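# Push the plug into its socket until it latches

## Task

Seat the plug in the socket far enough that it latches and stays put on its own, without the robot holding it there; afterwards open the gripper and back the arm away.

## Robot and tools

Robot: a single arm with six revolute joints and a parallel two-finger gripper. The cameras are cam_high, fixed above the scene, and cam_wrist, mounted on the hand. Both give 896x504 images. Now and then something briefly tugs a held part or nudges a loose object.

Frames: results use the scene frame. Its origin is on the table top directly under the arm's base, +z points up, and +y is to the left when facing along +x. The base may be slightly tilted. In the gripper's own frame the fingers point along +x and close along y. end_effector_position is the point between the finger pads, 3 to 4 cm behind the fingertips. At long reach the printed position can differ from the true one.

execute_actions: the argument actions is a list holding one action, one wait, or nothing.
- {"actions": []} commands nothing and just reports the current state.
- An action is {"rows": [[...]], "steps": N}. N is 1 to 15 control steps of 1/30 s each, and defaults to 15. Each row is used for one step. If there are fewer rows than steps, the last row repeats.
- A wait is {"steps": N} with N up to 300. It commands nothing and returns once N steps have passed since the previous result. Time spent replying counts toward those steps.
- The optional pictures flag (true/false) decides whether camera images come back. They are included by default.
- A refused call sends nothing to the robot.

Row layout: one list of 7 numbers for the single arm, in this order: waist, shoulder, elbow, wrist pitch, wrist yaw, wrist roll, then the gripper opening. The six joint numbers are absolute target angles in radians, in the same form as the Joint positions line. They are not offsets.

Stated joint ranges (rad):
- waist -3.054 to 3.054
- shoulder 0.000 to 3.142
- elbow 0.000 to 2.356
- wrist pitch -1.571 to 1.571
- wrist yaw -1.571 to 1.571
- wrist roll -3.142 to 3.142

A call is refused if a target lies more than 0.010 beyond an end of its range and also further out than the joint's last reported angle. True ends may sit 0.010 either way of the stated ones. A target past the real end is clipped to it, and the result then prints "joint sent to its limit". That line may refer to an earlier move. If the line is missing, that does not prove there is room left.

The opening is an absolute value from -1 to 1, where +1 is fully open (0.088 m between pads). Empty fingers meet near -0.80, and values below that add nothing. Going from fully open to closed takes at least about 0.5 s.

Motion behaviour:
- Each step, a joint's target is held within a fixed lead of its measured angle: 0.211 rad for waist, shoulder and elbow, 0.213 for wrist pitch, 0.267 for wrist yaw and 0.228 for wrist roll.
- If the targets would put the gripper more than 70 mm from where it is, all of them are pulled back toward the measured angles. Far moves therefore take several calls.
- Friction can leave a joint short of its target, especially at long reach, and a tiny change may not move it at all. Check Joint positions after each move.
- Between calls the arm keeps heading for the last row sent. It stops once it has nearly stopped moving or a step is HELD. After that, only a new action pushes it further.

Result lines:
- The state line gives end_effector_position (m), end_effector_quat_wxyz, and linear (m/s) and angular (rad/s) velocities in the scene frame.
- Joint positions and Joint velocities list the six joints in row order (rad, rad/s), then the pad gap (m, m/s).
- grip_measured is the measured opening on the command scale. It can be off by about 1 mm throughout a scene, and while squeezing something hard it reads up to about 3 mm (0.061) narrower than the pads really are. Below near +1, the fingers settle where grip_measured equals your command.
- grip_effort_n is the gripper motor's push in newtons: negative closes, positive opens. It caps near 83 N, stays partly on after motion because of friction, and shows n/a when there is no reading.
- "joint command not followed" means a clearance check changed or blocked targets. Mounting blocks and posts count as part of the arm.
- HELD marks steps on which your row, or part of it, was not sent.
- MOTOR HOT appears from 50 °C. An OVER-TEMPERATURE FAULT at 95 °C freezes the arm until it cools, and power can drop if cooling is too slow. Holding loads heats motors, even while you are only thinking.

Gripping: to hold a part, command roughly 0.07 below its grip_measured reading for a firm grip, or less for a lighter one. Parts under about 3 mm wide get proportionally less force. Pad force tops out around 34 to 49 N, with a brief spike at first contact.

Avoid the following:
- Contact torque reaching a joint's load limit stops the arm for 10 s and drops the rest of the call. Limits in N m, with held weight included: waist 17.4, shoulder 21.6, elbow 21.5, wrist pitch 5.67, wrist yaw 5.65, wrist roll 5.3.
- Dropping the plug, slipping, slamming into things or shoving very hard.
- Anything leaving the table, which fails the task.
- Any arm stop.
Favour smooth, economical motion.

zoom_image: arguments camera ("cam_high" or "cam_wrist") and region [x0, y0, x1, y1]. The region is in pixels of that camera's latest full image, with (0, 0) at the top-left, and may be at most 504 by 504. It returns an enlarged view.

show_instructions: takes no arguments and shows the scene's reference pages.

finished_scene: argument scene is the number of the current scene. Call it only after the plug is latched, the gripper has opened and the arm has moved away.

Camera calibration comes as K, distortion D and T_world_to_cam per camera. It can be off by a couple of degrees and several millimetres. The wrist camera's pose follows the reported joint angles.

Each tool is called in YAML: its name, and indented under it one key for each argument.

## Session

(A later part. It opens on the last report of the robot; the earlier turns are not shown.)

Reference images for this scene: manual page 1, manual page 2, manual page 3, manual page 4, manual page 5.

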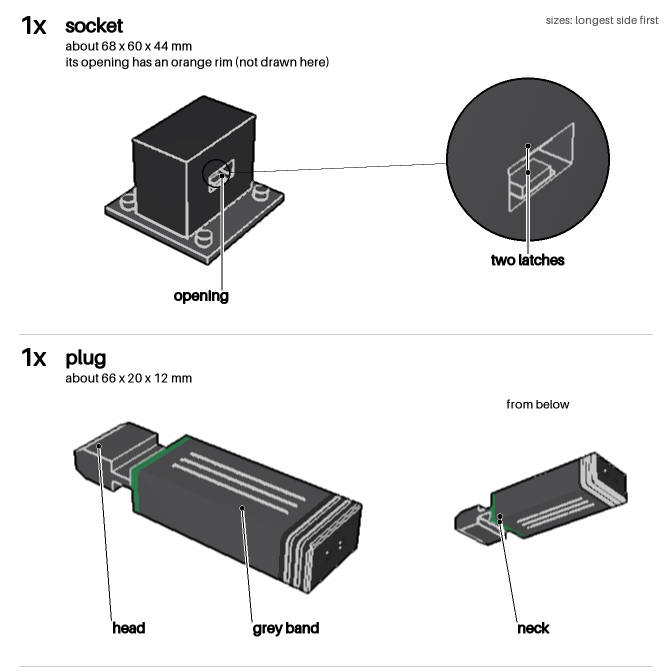

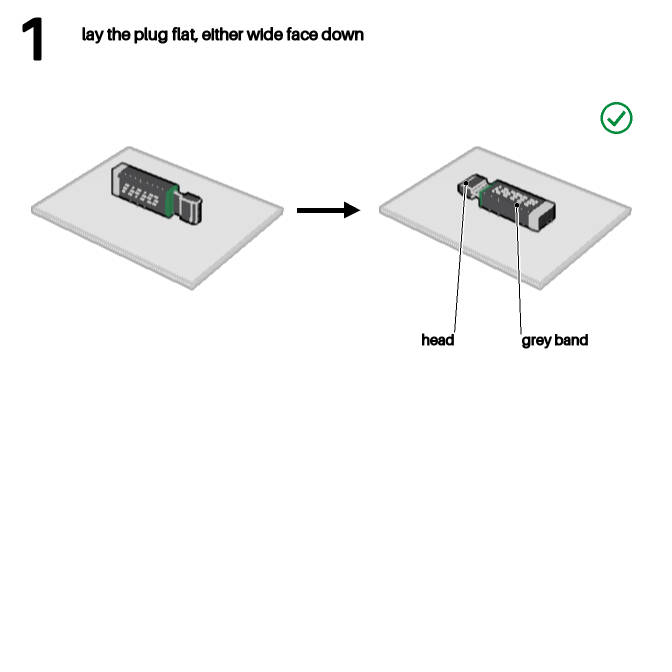

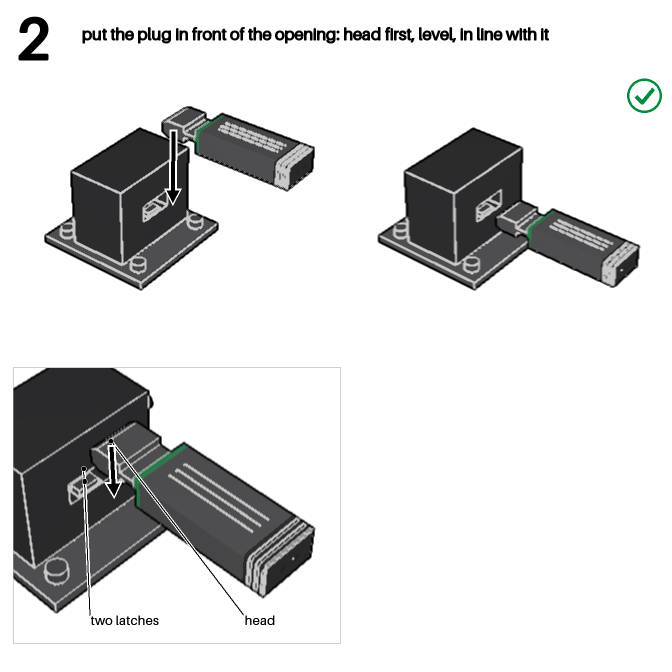

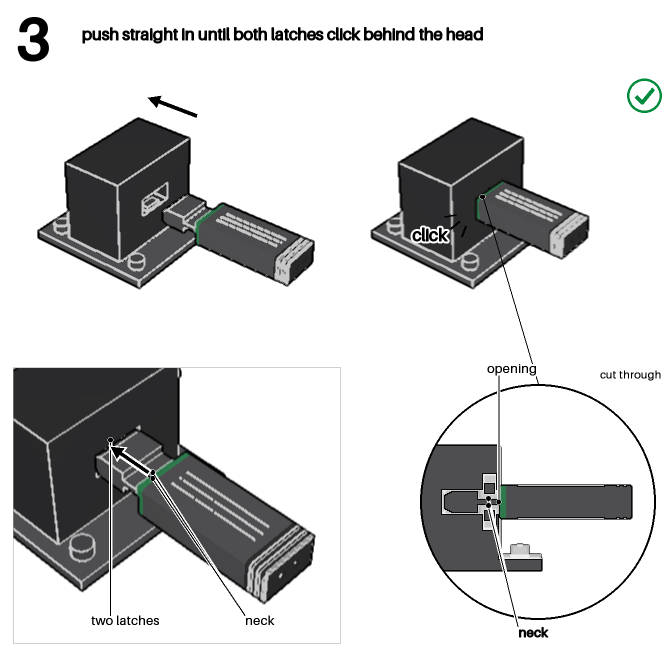

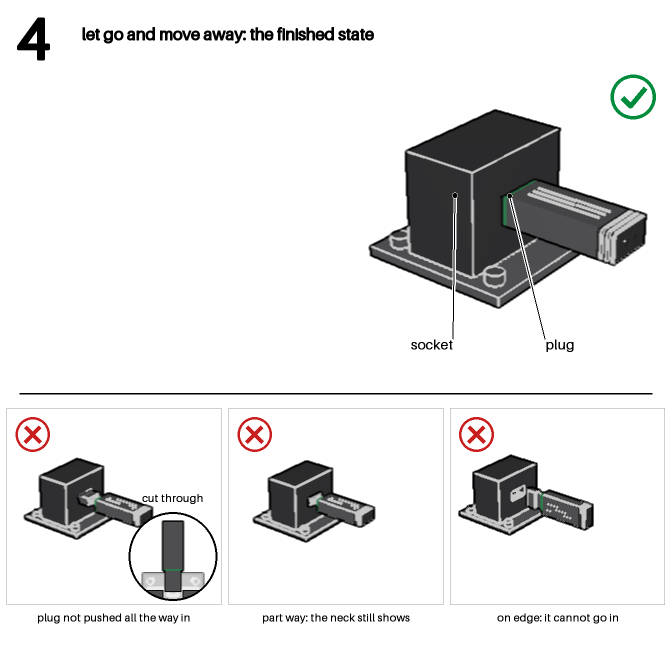

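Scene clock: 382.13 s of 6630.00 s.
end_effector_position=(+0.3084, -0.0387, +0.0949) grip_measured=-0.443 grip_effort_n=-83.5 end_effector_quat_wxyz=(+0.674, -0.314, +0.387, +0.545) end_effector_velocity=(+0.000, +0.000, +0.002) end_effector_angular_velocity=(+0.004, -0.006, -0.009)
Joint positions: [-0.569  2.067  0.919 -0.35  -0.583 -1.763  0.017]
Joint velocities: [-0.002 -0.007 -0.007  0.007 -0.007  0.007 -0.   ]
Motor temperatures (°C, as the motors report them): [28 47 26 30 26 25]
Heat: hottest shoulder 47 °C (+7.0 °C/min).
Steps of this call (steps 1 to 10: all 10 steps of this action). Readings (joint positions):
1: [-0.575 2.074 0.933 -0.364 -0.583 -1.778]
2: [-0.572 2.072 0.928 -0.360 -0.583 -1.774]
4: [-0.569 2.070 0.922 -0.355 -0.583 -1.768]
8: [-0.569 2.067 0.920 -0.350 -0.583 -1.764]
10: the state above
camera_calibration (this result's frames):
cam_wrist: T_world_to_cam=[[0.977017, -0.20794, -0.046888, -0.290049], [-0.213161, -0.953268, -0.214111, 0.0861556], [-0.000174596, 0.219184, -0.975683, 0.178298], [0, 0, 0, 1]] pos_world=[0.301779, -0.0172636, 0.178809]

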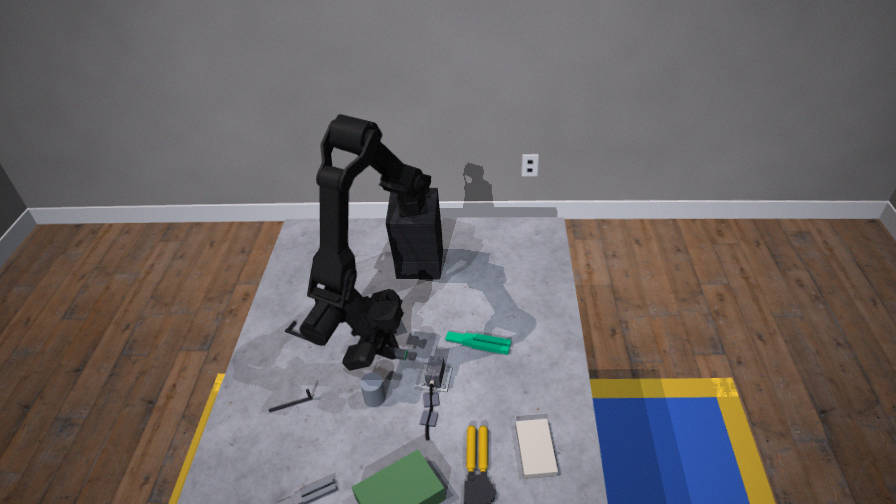

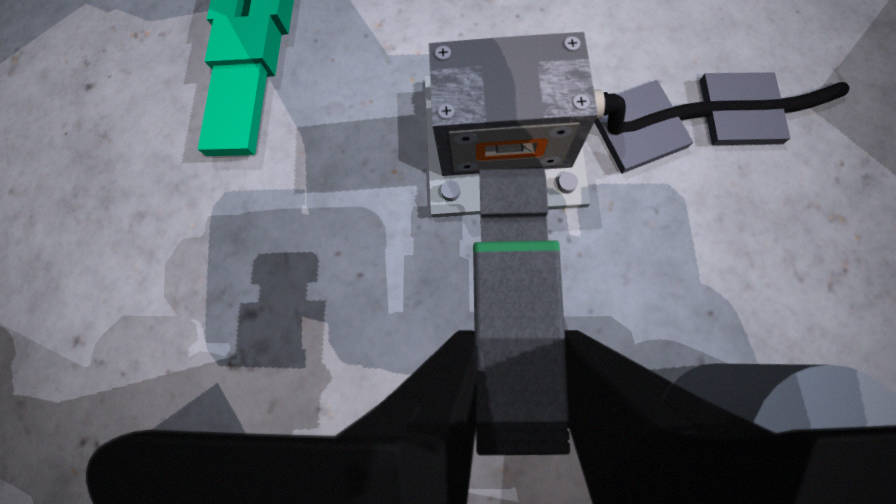

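execute_actions:
  actions:
    - {"rows":[[-0.5655,2.075,0.915,-0.347,-0.584,-1.760,-0.52]],"steps":3}
  pictures: false

zoom_image:
  camera: "cam_high"
  region: [240, 270, 480, 430]

zoom_image:
  camera: "cam_wrist"
  region: [410, 20, 620, 230]

Scene clock: 385.70 s of 6630.00 s.
end_effector_position=(+0.3082, -0.0386, +0.0948) grip_measured=-0.443 grip_effort_n=-83.5 end_effector_quat_wxyz=(+0.674, -0.314, +0.387, +0.545) end_effector_velocity=(-0.005, +0.004, +0.000) end_effector_angular_velocity=(+0.013, +0.004, +0.032)
Joint positions: [-0.569  2.067  0.918 -0.349 -0.583 -1.763  0.017]
Joint velocities: [ 0.002  0.002 -0.002 -0.022 -0.007 -0.037  0.   ]
Motor temperatures (°C, as the motors report them): [28 47 26 30 26 25]
Heat: hottest shoulder 47 °C (+6.1 °C/min).
Steps of this call (steps 1 to 15: the robot went on to your last target; steps 16 to 90: nothing new was sent; then 0.47 s passed at rest; steps 91 to 93: all 3 steps of this action). Readings (joint positions):
91: [-0.569 2.067 0.918 -0.349 -0.583 -1.763]
92: [-0.569 2.067 0.918 -0.349 -0.583 -1.763]
93: the state above

Region (240, 270, 480, 430) of cam_high's 896x504 image, scaled by 2.100, with more detail than that image has.

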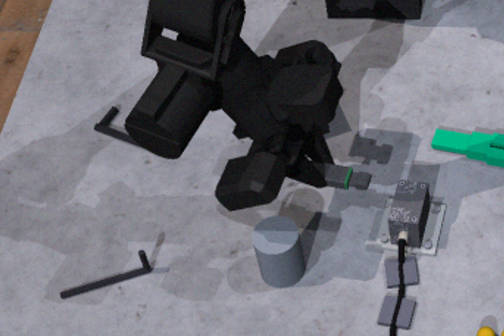

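Region (410, 20, 620, 230) of cam_wrist's 896x504 image, scaled by 2.400, with more detail than that image has.

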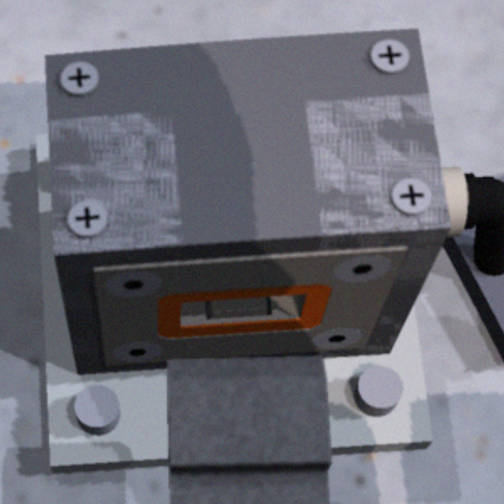

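execute_actions:
  actions:
    - {"rows":[[-0.563,2.085,0.926,-0.345,-0.582,-1.761,-0.52],[-0.559,2.093,0.930,-0.340,-0.581,-1.760,-0.52],[-0.554,2.103,0.935,-0.334,-0.580,-1.759,-0.52],[-0.548,2.114,0.940,-0.327,-0.579,-1.758,-0.52],[-0.542,2.126,0.946,-0.319,-0.578,-1.757,-0.52],[-0.536,2.138,0.952,-0.311,-0.577,-1.756,-0.52],[-0.530,2.150,0.958,-0.303,-0.576,-1.754,-0.52],[-0.524,2.162,0.963,-0.295,-0.575,-1.753,-0.52],[-0.519,2.174,0.968,-0.287,-0.574,-1.752,-0.52],[-0.514,2.185,0.973,-0.280,-0.573,-1.750,-0.52],[-0.510,2.195,0.977,-0.274,-0.572,-1.749,-0.52],[-0.507,2.203,0.980,-0.269,-0.571,-1.748,-0.52],[-0.504,2.210,0.983,-0.265,-0.570,-1.747,-0.52],[-0.503,2.215,0.985,-0.262,-0.570,-1.747,-0.52],[-0.502,2.219,0.986,-0.260,-0.5695,-1.7465,-0.52]],"steps":15}
  pictures: false

execute_actions:
  actions:
    - {"rows":[[-0.502,2.220,0.986,-0.260,-0.5695,-1.7465,-0.52]],"steps":12}

zoom_image:
  camera: "cam_wrist"
  region: [410, 50, 620, 260]

Scene clock: 416.33 s of 6630.00 s.
end_effector_position=(+0.3196, -0.0252, +0.0656) grip_measured=-0.443 grip_effort_n=-83.5 end_effector_quat_wxyz=(+0.661, -0.325, +0.378, +0.561) end_effector_velocity=(+0.003, +0.020, -0.051) end_effector_angular_velocity=(+0.013, +0.027, +0.063)
Joint positions: [-0.509  2.186  0.972 -0.272 -0.574 -1.751  0.017]
Joint velocities: [0.071 0.198 0.066 0.11  0.007 0.007 0.   ]
Motor temperatures (°C, as the motors report them): [28 44 26 29 26 25]
Heat: hottest shoulder 44 °C (+2.0 °C/min).
Steps of this call (steps 1 to 15: the robot went on to your last target; steps 16 to 90: nothing new was sent; then 27.13 s passed at rest; steps 91 to 105: all 15 steps of this action). Readings (joint positions):
91: [-0.569 2.067 0.918 -0.349 -0.583 -1.763]
92: [-0.568 2.068 0.918 -0.347 -0.583 -1.763]
94: [-0.563 2.076 0.923 -0.340 -0.583 -1.762]
98: [-0.543 2.115 0.943 -0.315 -0.580 -1.759]
105: the state above

Scene clock: 416.73 s of 6630.00 s.
end_effector_position=(+0.3206, -0.0246, +0.0616) grip_measured=-0.443 grip_effort_n=-83.5 end_effector_quat_wxyz=(+0.660, -0.326, +0.378, +0.561) end_effector_velocity=(-0.006, +0.002, -0.001) end_effector_angular_velocity=(+0.016, +0.024, +0.002)
Joint positions: [-0.505  2.201  0.979 -0.262 -0.572 -1.749  0.017]
Joint velocities: [-0.002  0.007 -0.002 -0.022 -0.007 -0.007 -0.   ]
Motor temperatures (°C, as the motors report them): [28 44 26 29 26 25]
Heat: hottest shoulder 44 °C (+2.0 °C/min).
Steps of this call (steps 1 to 12: all 12 steps of this action). Readings (joint positions):
1: [-0.507 2.191 0.974 -0.269 -0.573 -1.750]
2: [-0.506 2.195 0.975 -0.267 -0.573 -1.750]
4: [-0.505 2.199 0.976 -0.265 -0.572 -1.750]
8: [-0.505 2.201 0.978 -0.263 -0.572 -1.750]
12: the state above
camera_calibration (this result's frames):
cam_wrist: T_world_to_cam=[[0.986618, -0.15675, -0.0448741, -0.302493], [-0.162744, -0.963516, -0.21249, 0.0785451], [-0.00992906, 0.216949, -0.976132, 0.145851], [0, 0, 0, 1]] pos_world=[0.312676, -0.00337867, 0.145486]

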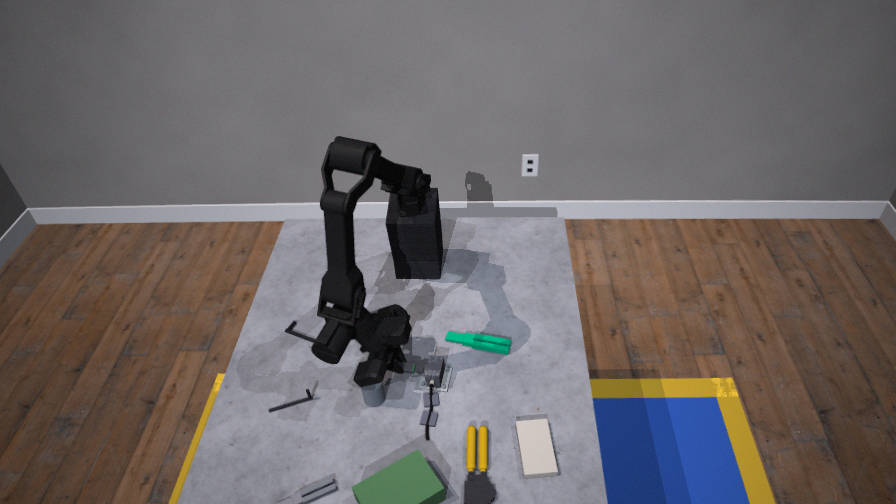

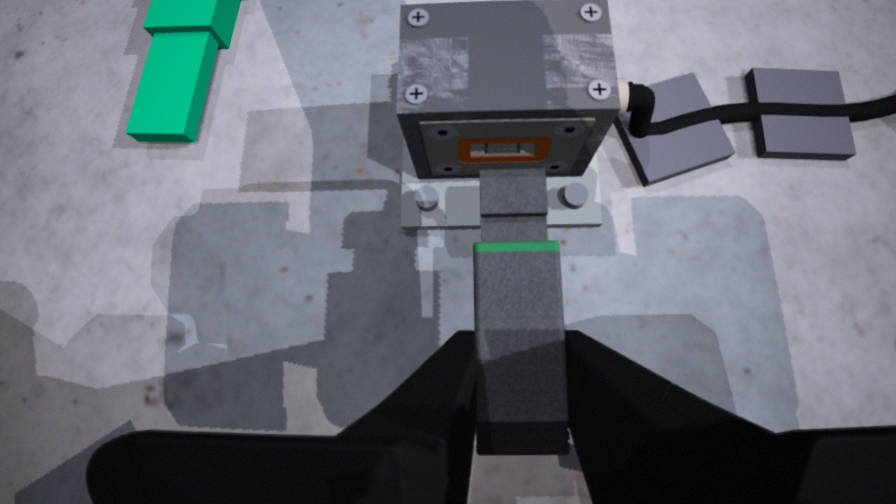

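Region (410, 50, 620, 260) of cam_wrist's 896x504 image, scaled by 2.400, with more detail than that image has.

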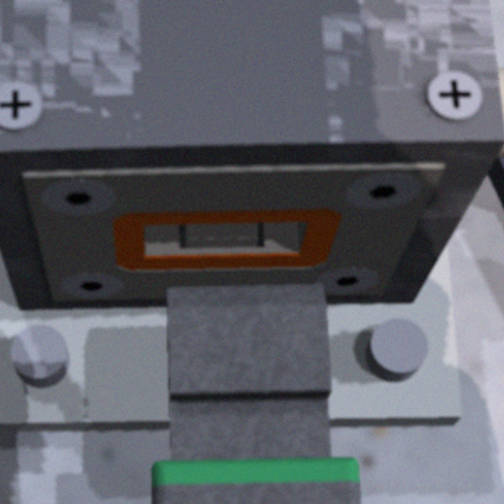

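execute_actions:
  actions:
    - {"rows":[[-0.502,2.2205,0.972,-0.258,-0.569,-1.746,-0.52],[-0.501,2.2205,0.969,-0.255,-0.569,-1.744,-0.52],[-0.499,2.2205,0.967,-0.252,-0.569,-1.742,-0.52],[-0.497,2.2205,0.965,-0.249,-0.569,-1.740,-0.52],[-0.495,2.2205,0.963,-0.246,-0.568,-1.738,-0.52],[-0.493,2.2205,0.961,-0.243,-0.568,-1.735,-0.52],[-0.491,2.2205,0.960,-0.240,-0.568,-1.733,-0.52],[-0.489,2.2205,0.958,-0.237,-0.568,-1.730,-0.52],[-0.487,2.2205,0.957,-0.2345,-0.568,-1.728,-0.52]],"steps":15}

zoom_image:
  camera: "cam_wrist"
  region: [440, 110, 590, 260]

Scene clock: 427.47 s of 6630.00 s.
end_effector_position=(+0.3197, -0.0191, +0.0596) grip_measured=-0.443 grip_effort_n=-83.5 end_effector_quat_wxyz=(+0.660, -0.326, +0.378, +0.562) end_effector_velocity=(-0.000, -0.002, +0.000) end_effector_angular_velocity=(-0.006, +0.008, -0.008)
Joint positions: [-0.49   2.203  0.966 -0.238 -0.571 -1.732  0.017]
Joint velocities: [-0.002 -0.002  0.002 -0.007  0.007  0.007 -0.   ]
Motor temperatures (°C, as the motors report them): [28 42 26 29 26 25]
Heat: hottest shoulder 42 °C (-2.0 °C/min).
Steps of this call (steps 1 to 15: the robot went on to your last target; steps 16 to 90: nothing new was sent; then 7.23 s passed at rest; steps 91 to 105: all 15 steps of this action). Readings (joint positions):
91: [-0.505 2.202 0.979 -0.262 -0.572 -1.749]
92: [-0.505 2.202 0.979 -0.261 -0.572 -1.749]
94: [-0.504 2.202 0.979 -0.256 -0.571 -1.747]
98: [-0.498 2.202 0.972 -0.246 -0.571 -1.739]
105: the state above
camera_calibration (this result's frames):
cam_wrist: T_world_to_cam=[[0.986766, -0.155942, -0.0444398, -0.300961], [-0.161863, -0.963601, -0.212775, 0.082956], [-0.0096417, 0.217152, -0.97609, 0.142587], [0, 0, 0, 1]] pos_world=[0.31178, 0.00204106, 0.143454]

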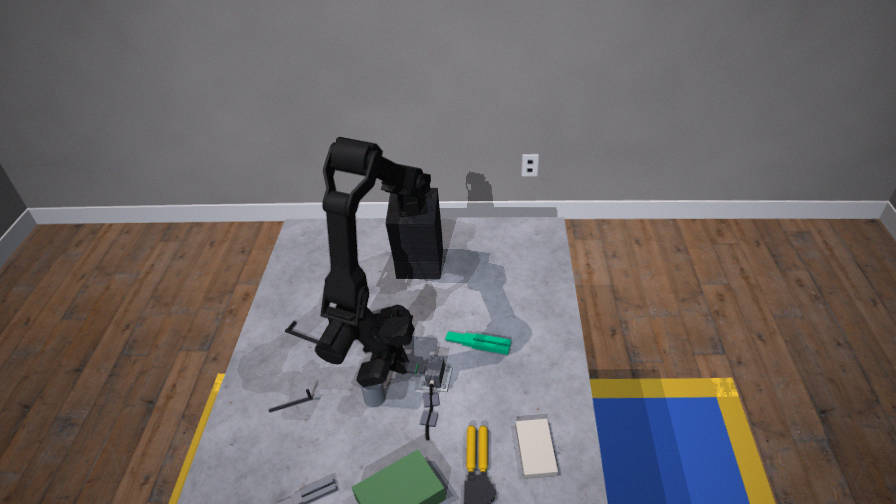

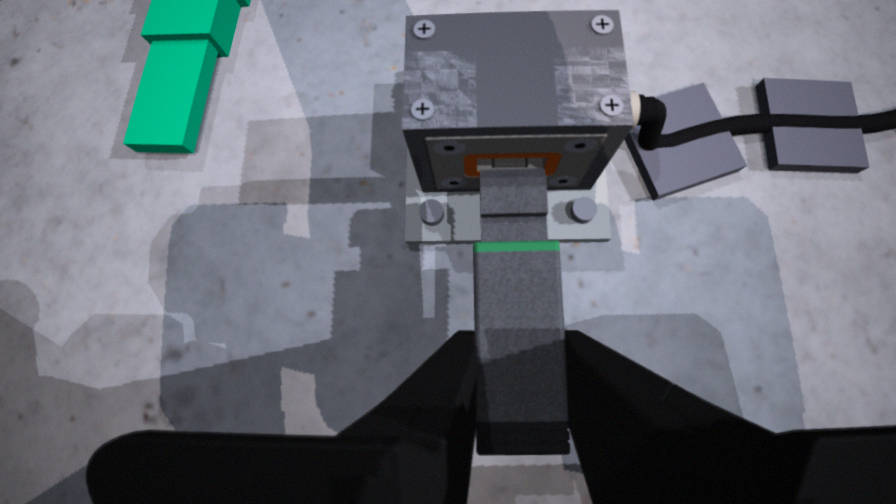

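Region (440, 110, 590, 260) of cam_wrist's 896x504 image, scaled by 3.360, with more detail than that image has.

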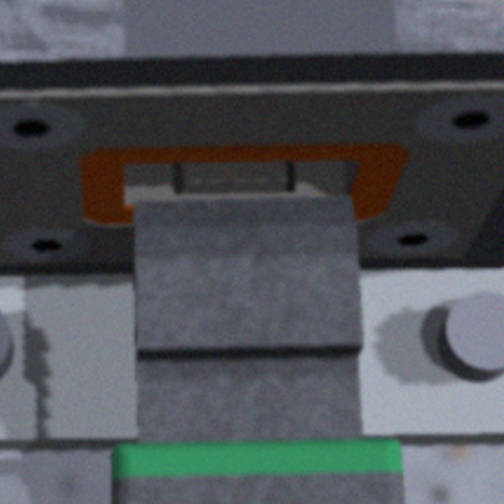

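execute_actions:
  actions:
    - {"rows":[[-0.486,2.205,0.957,-0.235,-0.568,-1.728,-0.52],[-0.485,2.195,0.956,-0.234,-0.568,-1.727,-0.52],[-0.484,2.192,0.9555,-0.233,-0.568,-1.726,-0.52],[-0.4828,2.1917,0.955,-0.232,-0.568,-1.7245,-0.52],[-0.4816,2.1914,0.9545,-0.231,-0.568,-1.723,-0.52],[-0.4804,2.1911,0.954,-0.230,-0.568,-1.7215,-0.52],[-0.4792,2.1908,0.9535,-0.229,-0.568,-1.720,-0.52],[-0.478,2.1905,0.953,-0.228,-0.568,-1.7185,-0.52],[-0.4768,2.1902,0.9525,-0.227,-0.567,-1.717,-0.52],[-0.4756,2.19,0.952,-0.226,-0.567,-1.7155,-0.52],[-0.4744,2.1897,0.9515,-0.225,-0.567,-1.714,-0.52],[-0.4732,2.1894,0.951,-0.224,-0.567,-1.7125,-0.52],[-0.472,2.1892,0.9507,-0.223,-0.567,-1.7115,-0.52],[-0.4715,2.189,0.9505,-0.2225,-0.567,-1.711,-0.52]],"steps":15}
  pictures: false

execute_actions:
  actions:
    - {"rows":[[-0.4715,2.189,0.9505,-0.2225,-0.567,-1.711,-0.52]],"steps":6}

zoom_image:
  camera: "cam_wrist"
  region: [440, 110, 590, 260]

Scene clock: 436.37 s of 6630.00 s.
end_effector_position=(+0.3196, -0.0155, +0.0589) grip_measured=-0.443 grip_effort_n=-83.5 end_effector_quat_wxyz=(+0.659, -0.325, +0.380, +0.561) end_effector_velocity=(-0.001, +0.012, +0.001) end_effector_angular_velocity=(+0.015, +0.014, -0.001)
Joint positions: [-0.478  2.202  0.96  -0.226 -0.567 -1.716  0.017]
Joint velocities: [ 0.032 -0.007 -0.012  0.007 -0.007  0.037 -0.   ]
Motor temperatures (°C, as the motors report them): [28 42 26 29 26 25]
Heat: hottest shoulder 42 °C (-4.0 °C/min).
Steps of this call (steps 1 to 15: the robot went on to your last target; steps 16 to 90: nothing new was sent; then 5.40 s passed at rest; steps 91 to 105: all 15 steps of this action). Readings (joint positions):
91: [-0.490 2.203 0.966 -0.237 -0.571 -1.731]
92: [-0.490 2.203 0.966 -0.237 -0.570 -1.731]
94: [-0.489 2.203 0.965 -0.235 -0.570 -1.729]
98: [-0.485 2.203 0.963 -0.232 -0.570 -1.725]
105: the state above

Scene clock: 436.57 s of 6630.00 s.
end_effector_position=(+0.3199, -0.0145, +0.0589) grip_measured=-0.443 grip_effort_n=-83.5 end_effector_quat_wxyz=(+0.659, -0.326, +0.379, +0.562) end_effector_velocity=(-0.000, +0.000, +0.002) end_effector_angular_velocity=(+0.007, -0.003, +0.003)
Joint positions: [-0.475  2.202  0.96  -0.225 -0.567 -1.714  0.017]
Joint velocities: [-0.002 -0.007 -0.002 -0.007 -0.007 -0.007 -0.   ]
Motor temperatures (°C, as the motors report them): [28 42 26 29 26 25]
Heat: hottest shoulder 42 °C (-4.0 °C/min).
Steps of this call (steps 1 to 6: all 6 steps of this action). Readings (joint positions):
1: [-0.477 2.202 0.960 -0.226 -0.567 -1.715]
2: [-0.476 2.202 0.960 -0.226 -0.567 -1.715]
4: [-0.475 2.202 0.960 -0.225 -0.567 -1.714]
6: the state above
camera_calibration (this result's frames):
cam_wrist: T_world_to_cam=[[0.986672, -0.155933, -0.0465023, -0.300247], [-0.162283, -0.963898, -0.211105, 0.0873134], [-0.0119051, 0.215838, -0.976357, 0.14162], [0, 0, 0, 1]] pos_world=[0.312101, 0.00677593, 0.142741]

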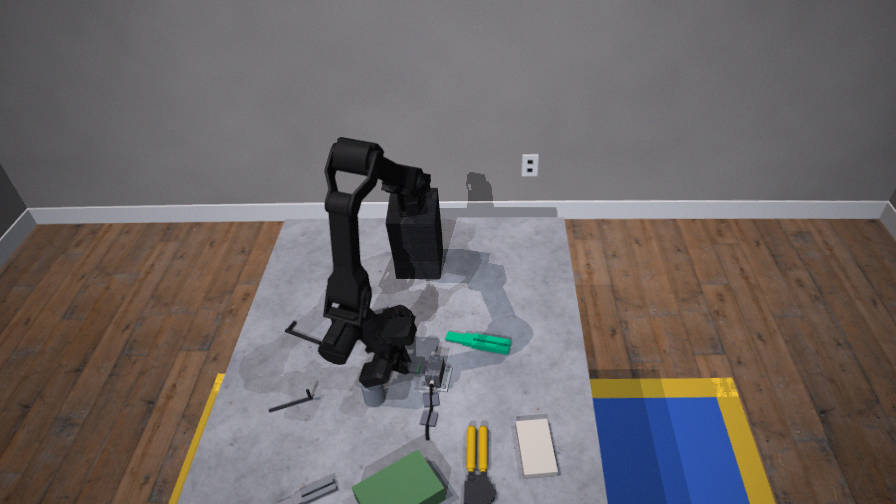

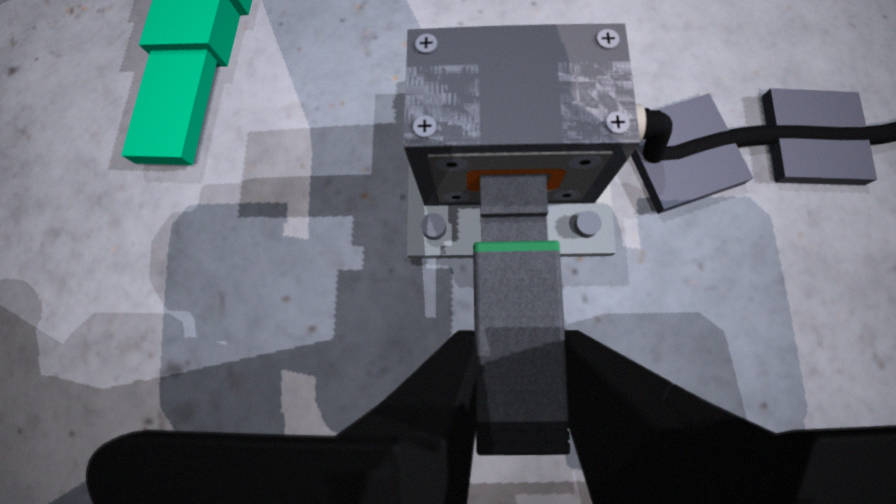

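Region (440, 110, 590, 260) of cam_wrist's 896x504 image, scaled by 3.360, with more detail than that image has.

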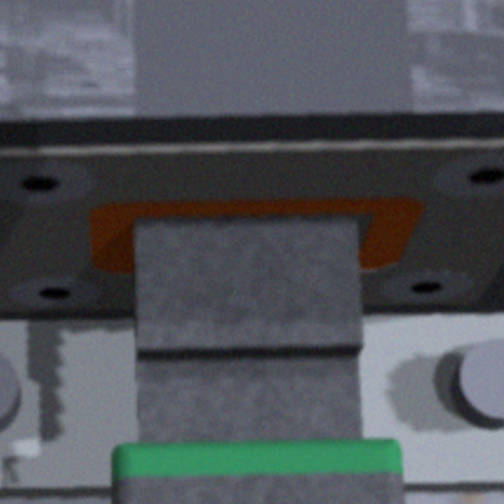

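execute_actions:
  actions:
    - {"rows":[[-0.4715,2.188,0.952,-0.2225,-0.571,-1.711,-0.52],[-0.4715,2.188,0.952,-0.2225,-0.572,-1.711,-0.52],[-0.4715,2.188,0.952,-0.2225,-0.572,-1.711,-0.52],[-0.4705,2.1878,0.952,-0.2218,-0.572,-1.710,-0.52],[-0.4695,2.1876,0.9517,-0.221,-0.571,-1.7088,-0.52],[-0.4685,2.1874,0.9514,-0.2202,-0.571,-1.7076,-0.52],[-0.4675,2.1872,0.9511,-0.2194,-0.571,-1.7064,-0.52],[-0.4665,2.187,0.9508,-0.2186,-0.571,-1.7052,-0.52],[-0.4655,2.1868,0.9505,-0.2178,-0.571,-1.704,-0.52],[-0.4645,2.1866,0.9502,-0.217,-0.571,-1.7028,-0.52],[-0.4635,2.1864,0.9499,-0.2162,-0.571,-1.7016,-0.52],[-0.4625,2.1862,0.9496,-0.2155,-0.571,-1.7004,-0.52],[-0.4615,2.186,0.9493,-0.2148,-0.571,-1.6992,-0.52],[-0.4605,2.1858,0.949,-0.2142,-0.571,-1.698,-0.52],[-0.4595,2.1856,0.9487,-0.2138,-0.571,-1.6965,-0.52]],"steps":15}
  pictures: false

execute_actions:
  actions:
    - {"rows":[[-0.4595,2.1856,0.9487,-0.2138,-0.571,-1.6965,-0.52]],"steps":6}

zoom_image:
  camera: "cam_wrist"
  region: [440, 110, 590, 260]

Scene clock: 445.43 s of 6630.00 s.
end_effector_position=(+0.3210, -0.0129, +0.0591) grip_measured=-0.443 grip_effort_n=-83.5 end_effector_quat_wxyz=(+0.660, -0.325, +0.380, +0.560) end_effector_velocity=(+0.002, +0.006, +0.003) end_effector_angular_velocity=(+0.007, -0.005, -0.014)
Joint positions: [-0.469  2.2    0.958 -0.218 -0.567 -1.703  0.017]
Joint velocities: [ 0.017 -0.012 -0.012  0.022 -0.007  0.037 -0.   ]
Motor temperatures (°C, as the motors report them): [28 43 26 29 26 25]
Heat: hottest shoulder 43 °C (-4.0 °C/min).
Steps of this call (steps 1 to 15: the robot went on to your last target; steps 16 to 90: nothing new was sent; then 5.37 s passed at rest; steps 91 to 105: all 15 steps of this action). Readings (joint positions):
91: [-0.475 2.202 0.959 -0.225 -0.567 -1.714]
92: [-0.475 2.201 0.959 -0.225 -0.567 -1.714]
94: [-0.475 2.201 0.959 -0.225 -0.568 -1.714]
98: [-0.473 2.201 0.959 -0.223 -0.568 -1.711]
105: the state above

Scene clock: 445.63 s of 6630.00 s.
end_effector_position=(+0.3210, -0.0125, +0.0591) grip_measured=-0.443 grip_effort_n=-83.5 end_effector_quat_wxyz=(+0.660, -0.325, +0.380, +0.560) end_effector_velocity=(-0.006, +0.004, +0.002) end_effector_angular_velocity=(+0.028, +0.024, -0.011)
Joint positions: [-0.468  2.199  0.957 -0.216 -0.566 -1.7    0.017]
Joint velocities: [-0.002 -0.002 -0.007 -0.022 -0.022  0.007 -0.   ]
Motor temperatures (°C, as the motors report them): [28 43 26 29 26 25]
Heat: hottest shoulder 43 °C (-4.0 °C/min).
Steps of this call (steps 1 to 6: all 6 steps of this action). Readings (joint positions):
1: [-0.469 2.200 0.957 -0.217 -0.567 -1.702]
2: [-0.468 2.199 0.957 -0.216 -0.567 -1.701]
4: [-0.468 2.199 0.957 -0.216 -0.566 -1.700]
6: the state above
camera_calibration (this result's frames):
cam_wrist: T_world_to_cam=[[0.985978, -0.160538, -0.0455552, -0.30093], [-0.16657, -0.963331, -0.210353, 0.0908474], [-0.010115, 0.214992, -0.976563, 0.140809], [0, 0, 0, 1]] pos_world=[0.313267, 0.00893244, 0.14291]

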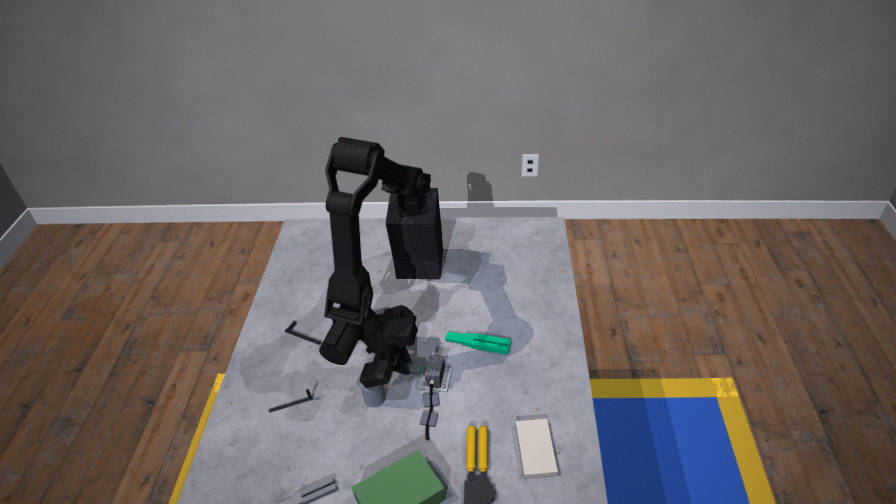

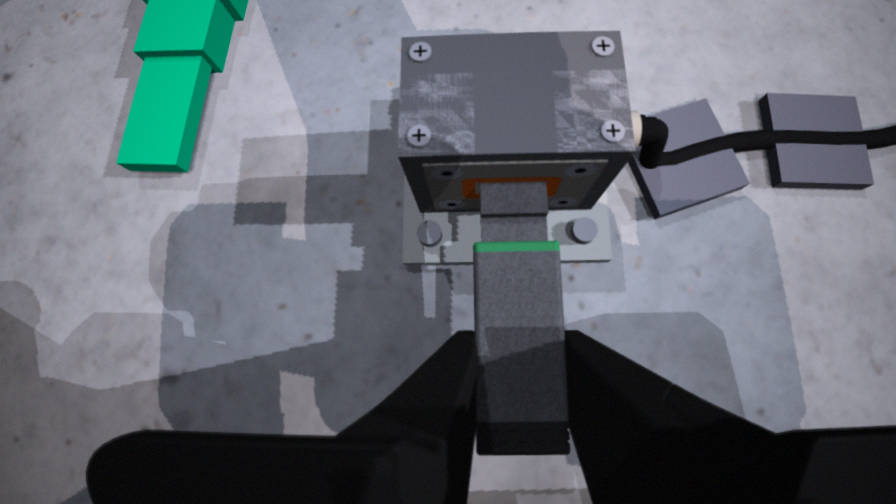

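Region (440, 110, 590, 260) of cam_wrist's 896x504 image, scaled by 3.360, with more detail than that image has.

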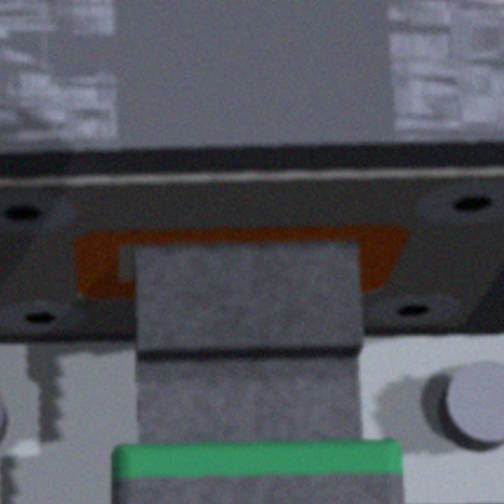

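execute_actions:
  actions:
    - {"rows":[[-0.459,2.186,0.948,-0.216,-0.574,-1.707,-0.52],[-0.457,2.1858,0.9476,-0.216,-0.576,-1.707,-0.52],[-0.455,2.1856,0.9472,-0.2155,-0.577,-1.706,-0.52],[-0.453,2.1854,0.9468,-0.215,-0.578,-1.703,-0.52],[-0.4515,2.1852,0.9464,-0.2142,-0.578,-1.701,-0.52],[-0.4505,2.185,0.946,-0.2134,-0.578,-1.6998,-0.52],[-0.4495,2.1848,0.9456,-0.2126,-0.578,-1.6986,-0.52],[-0.4485,2.1846,0.9452,-0.2118,-0.578,-1.6974,-0.52],[-0.4475,2.1844,0.9448,-0.211,-0.578,-1.6962,-0.52],[-0.4465,2.1842,0.9444,-0.2102,-0.578,-1.695,-0.52],[-0.4455,2.184,0.944,-0.2094,-0.578,-1.6938,-0.52],[-0.4445,2.1838,0.9437,-0.2086,-0.578,-1.6926,-0.52],[-0.4435,2.1836,0.9434,-0.2078,-0.578,-1.6914,-0.52],[-0.4425,2.1834,0.9431,-0.207,-0.578,-1.6902,-0.52],[-0.4415,2.1832,0.9428,-0.2062,-0.578,-1.689,-0.52]],"steps":15}

zoom_image:
  camera: "cam_wrist"
  region: [440, 110, 590, 260]

Scene clock: 456.57 s of 6630.00 s.
end_effector_position=(+0.3215, -0.0070, +0.0591) grip_measured=-0.443 grip_effort_n=-83.5 end_effector_quat_wxyz=(+0.659, -0.327, +0.376, +0.564) end_effector_velocity=(-0.002, +0.013, +0.003) end_effector_angular_velocity=(+0.030, +0.017, -0.019)
Joint positions: [-0.452  2.198  0.954 -0.208 -0.568 -1.694  0.017]
Joint velocities: [ 0.027 -0.012 -0.017  0.007 -0.022  0.051  0.   ]
Motor temperatures (°C, as the motors report them): [28 45 26 29 26 25]
Heat: hottest shoulder 45 °C (-1.0 °C/min).
Steps of this call (steps 1 to 15: the robot went on to your last target; steps 16 to 90: nothing new was sent; then 7.43 s passed at rest; steps 91 to 105: all 15 steps of this action). Readings (joint positions):
91: [-0.468 2.199 0.957 -0.216 -0.566 -1.700]
92: [-0.468 2.199 0.957 -0.216 -0.566 -1.700]
94: [-0.466 2.199 0.957 -0.216 -0.566 -1.700]
98: [-0.459 2.199 0.955 -0.214 -0.567 -1.700]
105: the state above
camera_calibration (this result's frames):
cam_wrist: T_world_to_cam=[[0.987744, -0.149939, -0.0433485, -0.301166], [-0.155777, -0.96433, -0.214011, 0.0929445], [-0.00971353, 0.218141, -0.975869, 0.139524], [0, 0, 0, 1]] pos_world=[0.313309, 0.0140366, 0.142993]

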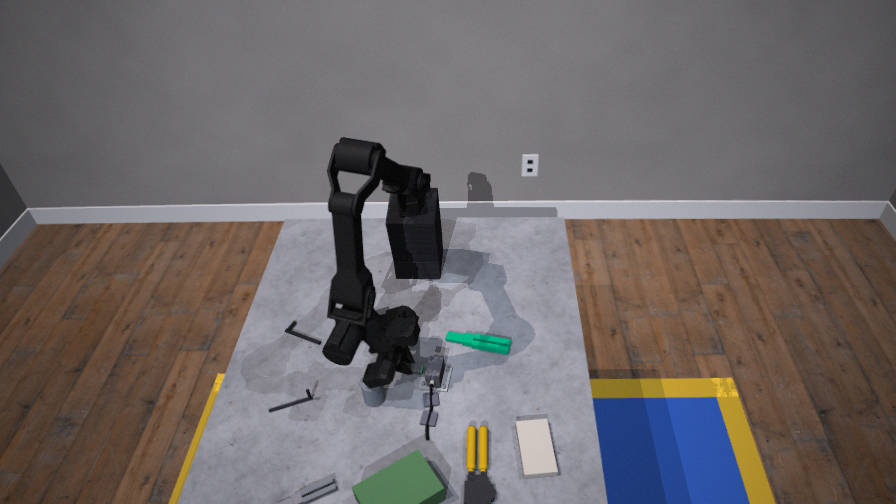

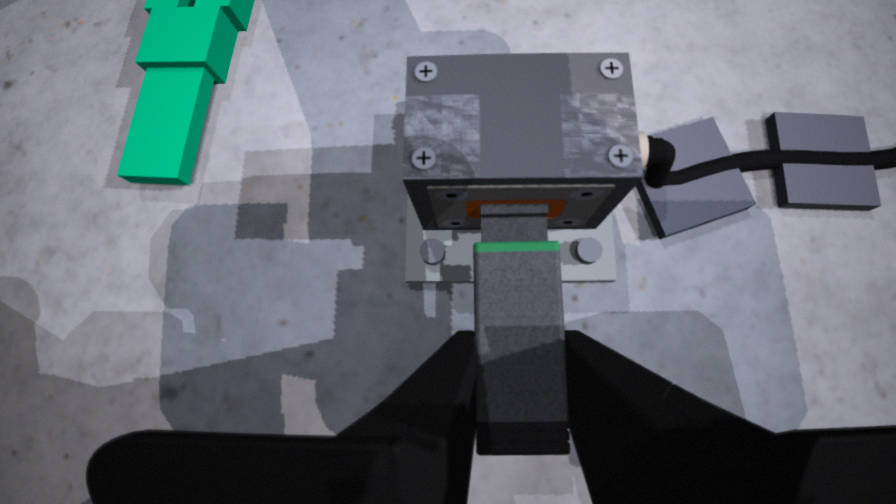

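Region (440, 110, 590, 260) of cam_wrist's 896x504 image, scaled by 3.360, with more detail than that image has.

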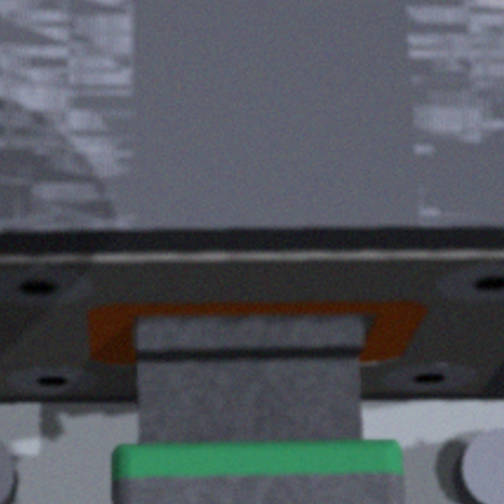

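execute_actions:
  actions:
    - {"rows":[[-0.4405,2.183,0.9428,-0.204,-0.577,-1.684,-0.52],[-0.4385,2.1826,0.942,-0.202,-0.577,-1.680,-0.52],[-0.4365,2.1822,0.9413,-0.200,-0.577,-1.677,-0.52],[-0.4345,2.1818,0.9406,-0.1985,-0.577,-1.6745,-0.52],[-0.4325,2.1814,0.9399,-0.197,-0.576,-1.672,-0.52],[-0.4305,2.181,0.9392,-0.1955,-0.576,-1.6697,-0.52],[-0.4285,2.1806,0.9385,-0.194,-0.576,-1.6674,-0.52],[-0.4265,2.1802,0.9378,-0.1924,-0.576,-1.665,-0.52],[-0.4245,2.1798,0.9371,-0.1908,-0.575,-1.6627,-0.52],[-0.4225,2.1794,0.9364,-0.1892,-0.575,-1.6603,-0.52],[-0.4205,2.179,0.9357,-0.1876,-0.575,-1.658,-0.52],[-0.4185,2.1786,0.935,-0.186,-0.575,-1.6556,-0.52],[-0.4165,2.1782,0.9343,-0.1844,-0.574,-1.6533,-0.52],[-0.4145,2.1778,0.9336,-0.1828,-0.574,-1.651,-0.52],[-0.4125,2.1774,0.933,-0.181,-0.574,-1.649,-0.52]],"steps":15}
  pictures: false

execute_actions:
  actions:
    - {"rows":[[-0.411,2.1772,0.9325,-0.1795,-0.574,-1.647,-0.52]],"steps":10}

zoom_image:
  camera: "cam_wrist"
  region: [440, 160, 590, 310]

Scene clock: 465.13 s of 6630.00 s.
end_effector_position=(+0.3226, +0.0018, +0.0590) grip_measured=-0.443 grip_effort_n=-83.5 end_effector_quat_wxyz=(+0.660, -0.324, +0.377, +0.563) end_effector_velocity=(+0.003, +0.019, +0.001) end_effector_angular_velocity=(-0.002, -0.013, +0.018)
Joint positions: [-0.425  2.194  0.944 -0.186 -0.567 -1.658  0.017]
Joint velocities: [ 0.061 -0.012 -0.022  0.051  0.007  0.051  0.   ]
Motor temperatures (°C, as the motors report them): [28 46 26 29 26 25]
Heat: hottest shoulder 46 °C (+1.0 °C/min).
Steps of this call (steps 1 to 15: the robot went on to your last target; steps 16 to 90: nothing new was sent; then 5.07 s passed at rest; steps 91 to 105: all 15 steps of this action). Readings (joint positions):
91: [-0.449 2.198 0.952 -0.206 -0.568 -1.690]
92: [-0.449 2.198 0.952 -0.205 -0.568 -1.689]
94: [-0.447 2.197 0.951 -0.203 -0.568 -1.684]
98: [-0.439 2.197 0.949 -0.197 -0.568 -1.674]
105: the state above

Scene clock: 465.47 s of 6630.00 s.
end_effector_position=(+0.3227, +0.0030, +0.0590) grip_measured=-0.443 grip_effort_n=-83.5 end_effector_quat_wxyz=(+0.660, -0.325, +0.378, +0.562) end_effector_velocity=(-0.003, +0.001, +0.003) end_effector_angular_velocity=(+0.010, +0.011, +0.003)
Joint positions: [-0.421  2.193  0.941 -0.181 -0.564 -1.65   0.017]
Joint velocities: [-0.002 -0.007 -0.002 -0.022 -0.007 -0.007 -0.   ]
Motor temperatures (°C, as the motors report them): [28 46 26 29 26 25]
Heat: hottest shoulder 46 °C (+1.0 °C/min).
Steps of this call (steps 1 to 10: all 10 steps of this action). Readings (joint positions):
1: [-0.423 2.194 0.943 -0.184 -0.567 -1.655]
2: [-0.421 2.194 0.943 -0.183 -0.565 -1.653]
4: [-0.421 2.193 0.942 -0.182 -0.564 -1.652]
8: [-0.421 2.193 0.941 -0.181 -0.564 -1.650]
10: the state above
camera_calibration (this result's frames):
cam_wrist: T_world_to_cam=[[0.986613, -0.156291, -0.0465621, -0.300257], [-0.162687, -0.963078, -0.214508, 0.105018], [-0.0113171, 0.219211, -0.975612, 0.137742], [0, 0, 0, 1]] pos_world=[0.314882, 0.0240185, 0.14293]

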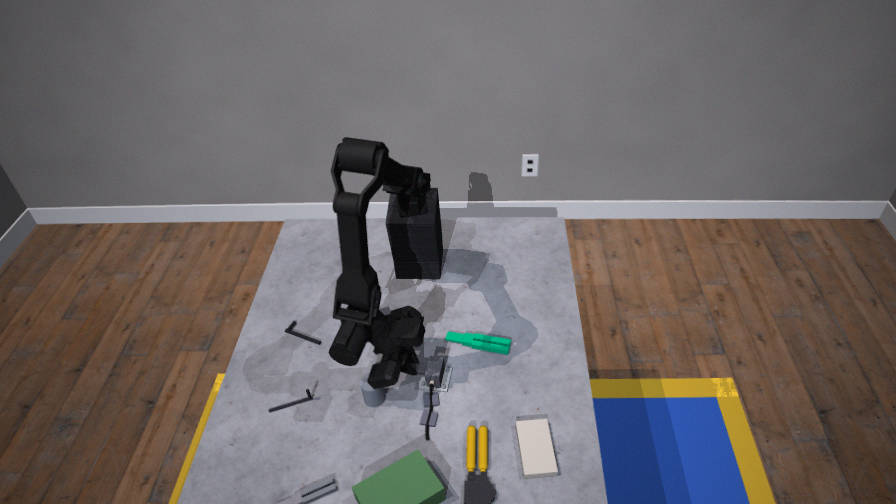

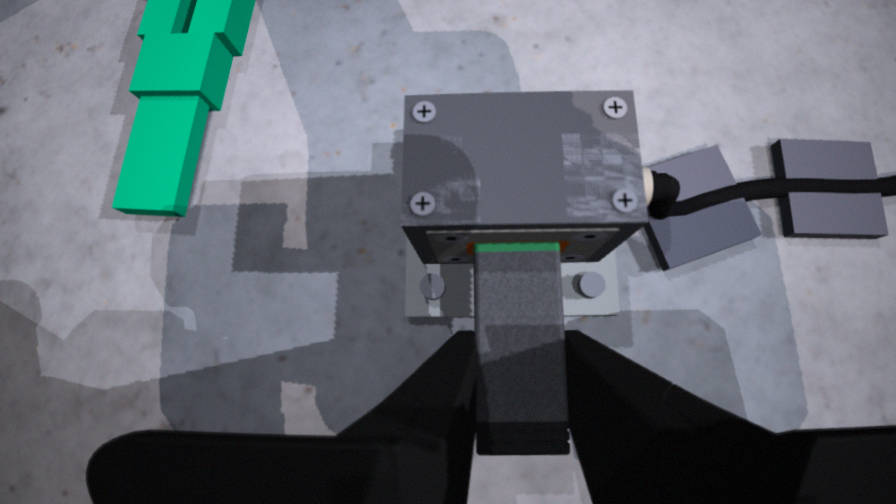

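Region (440, 160, 590, 310) of cam_wrist's 896x504 image, scaled by 3.360, with more detail than that image has.

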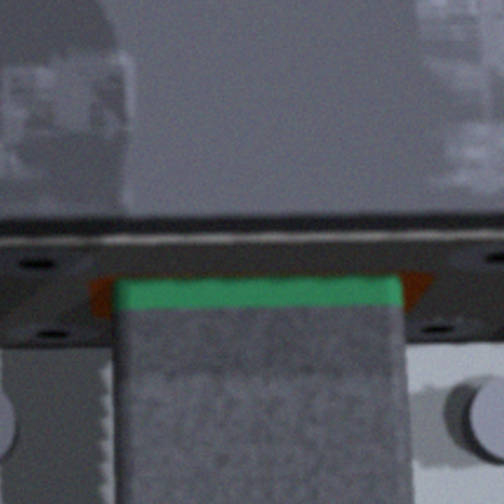

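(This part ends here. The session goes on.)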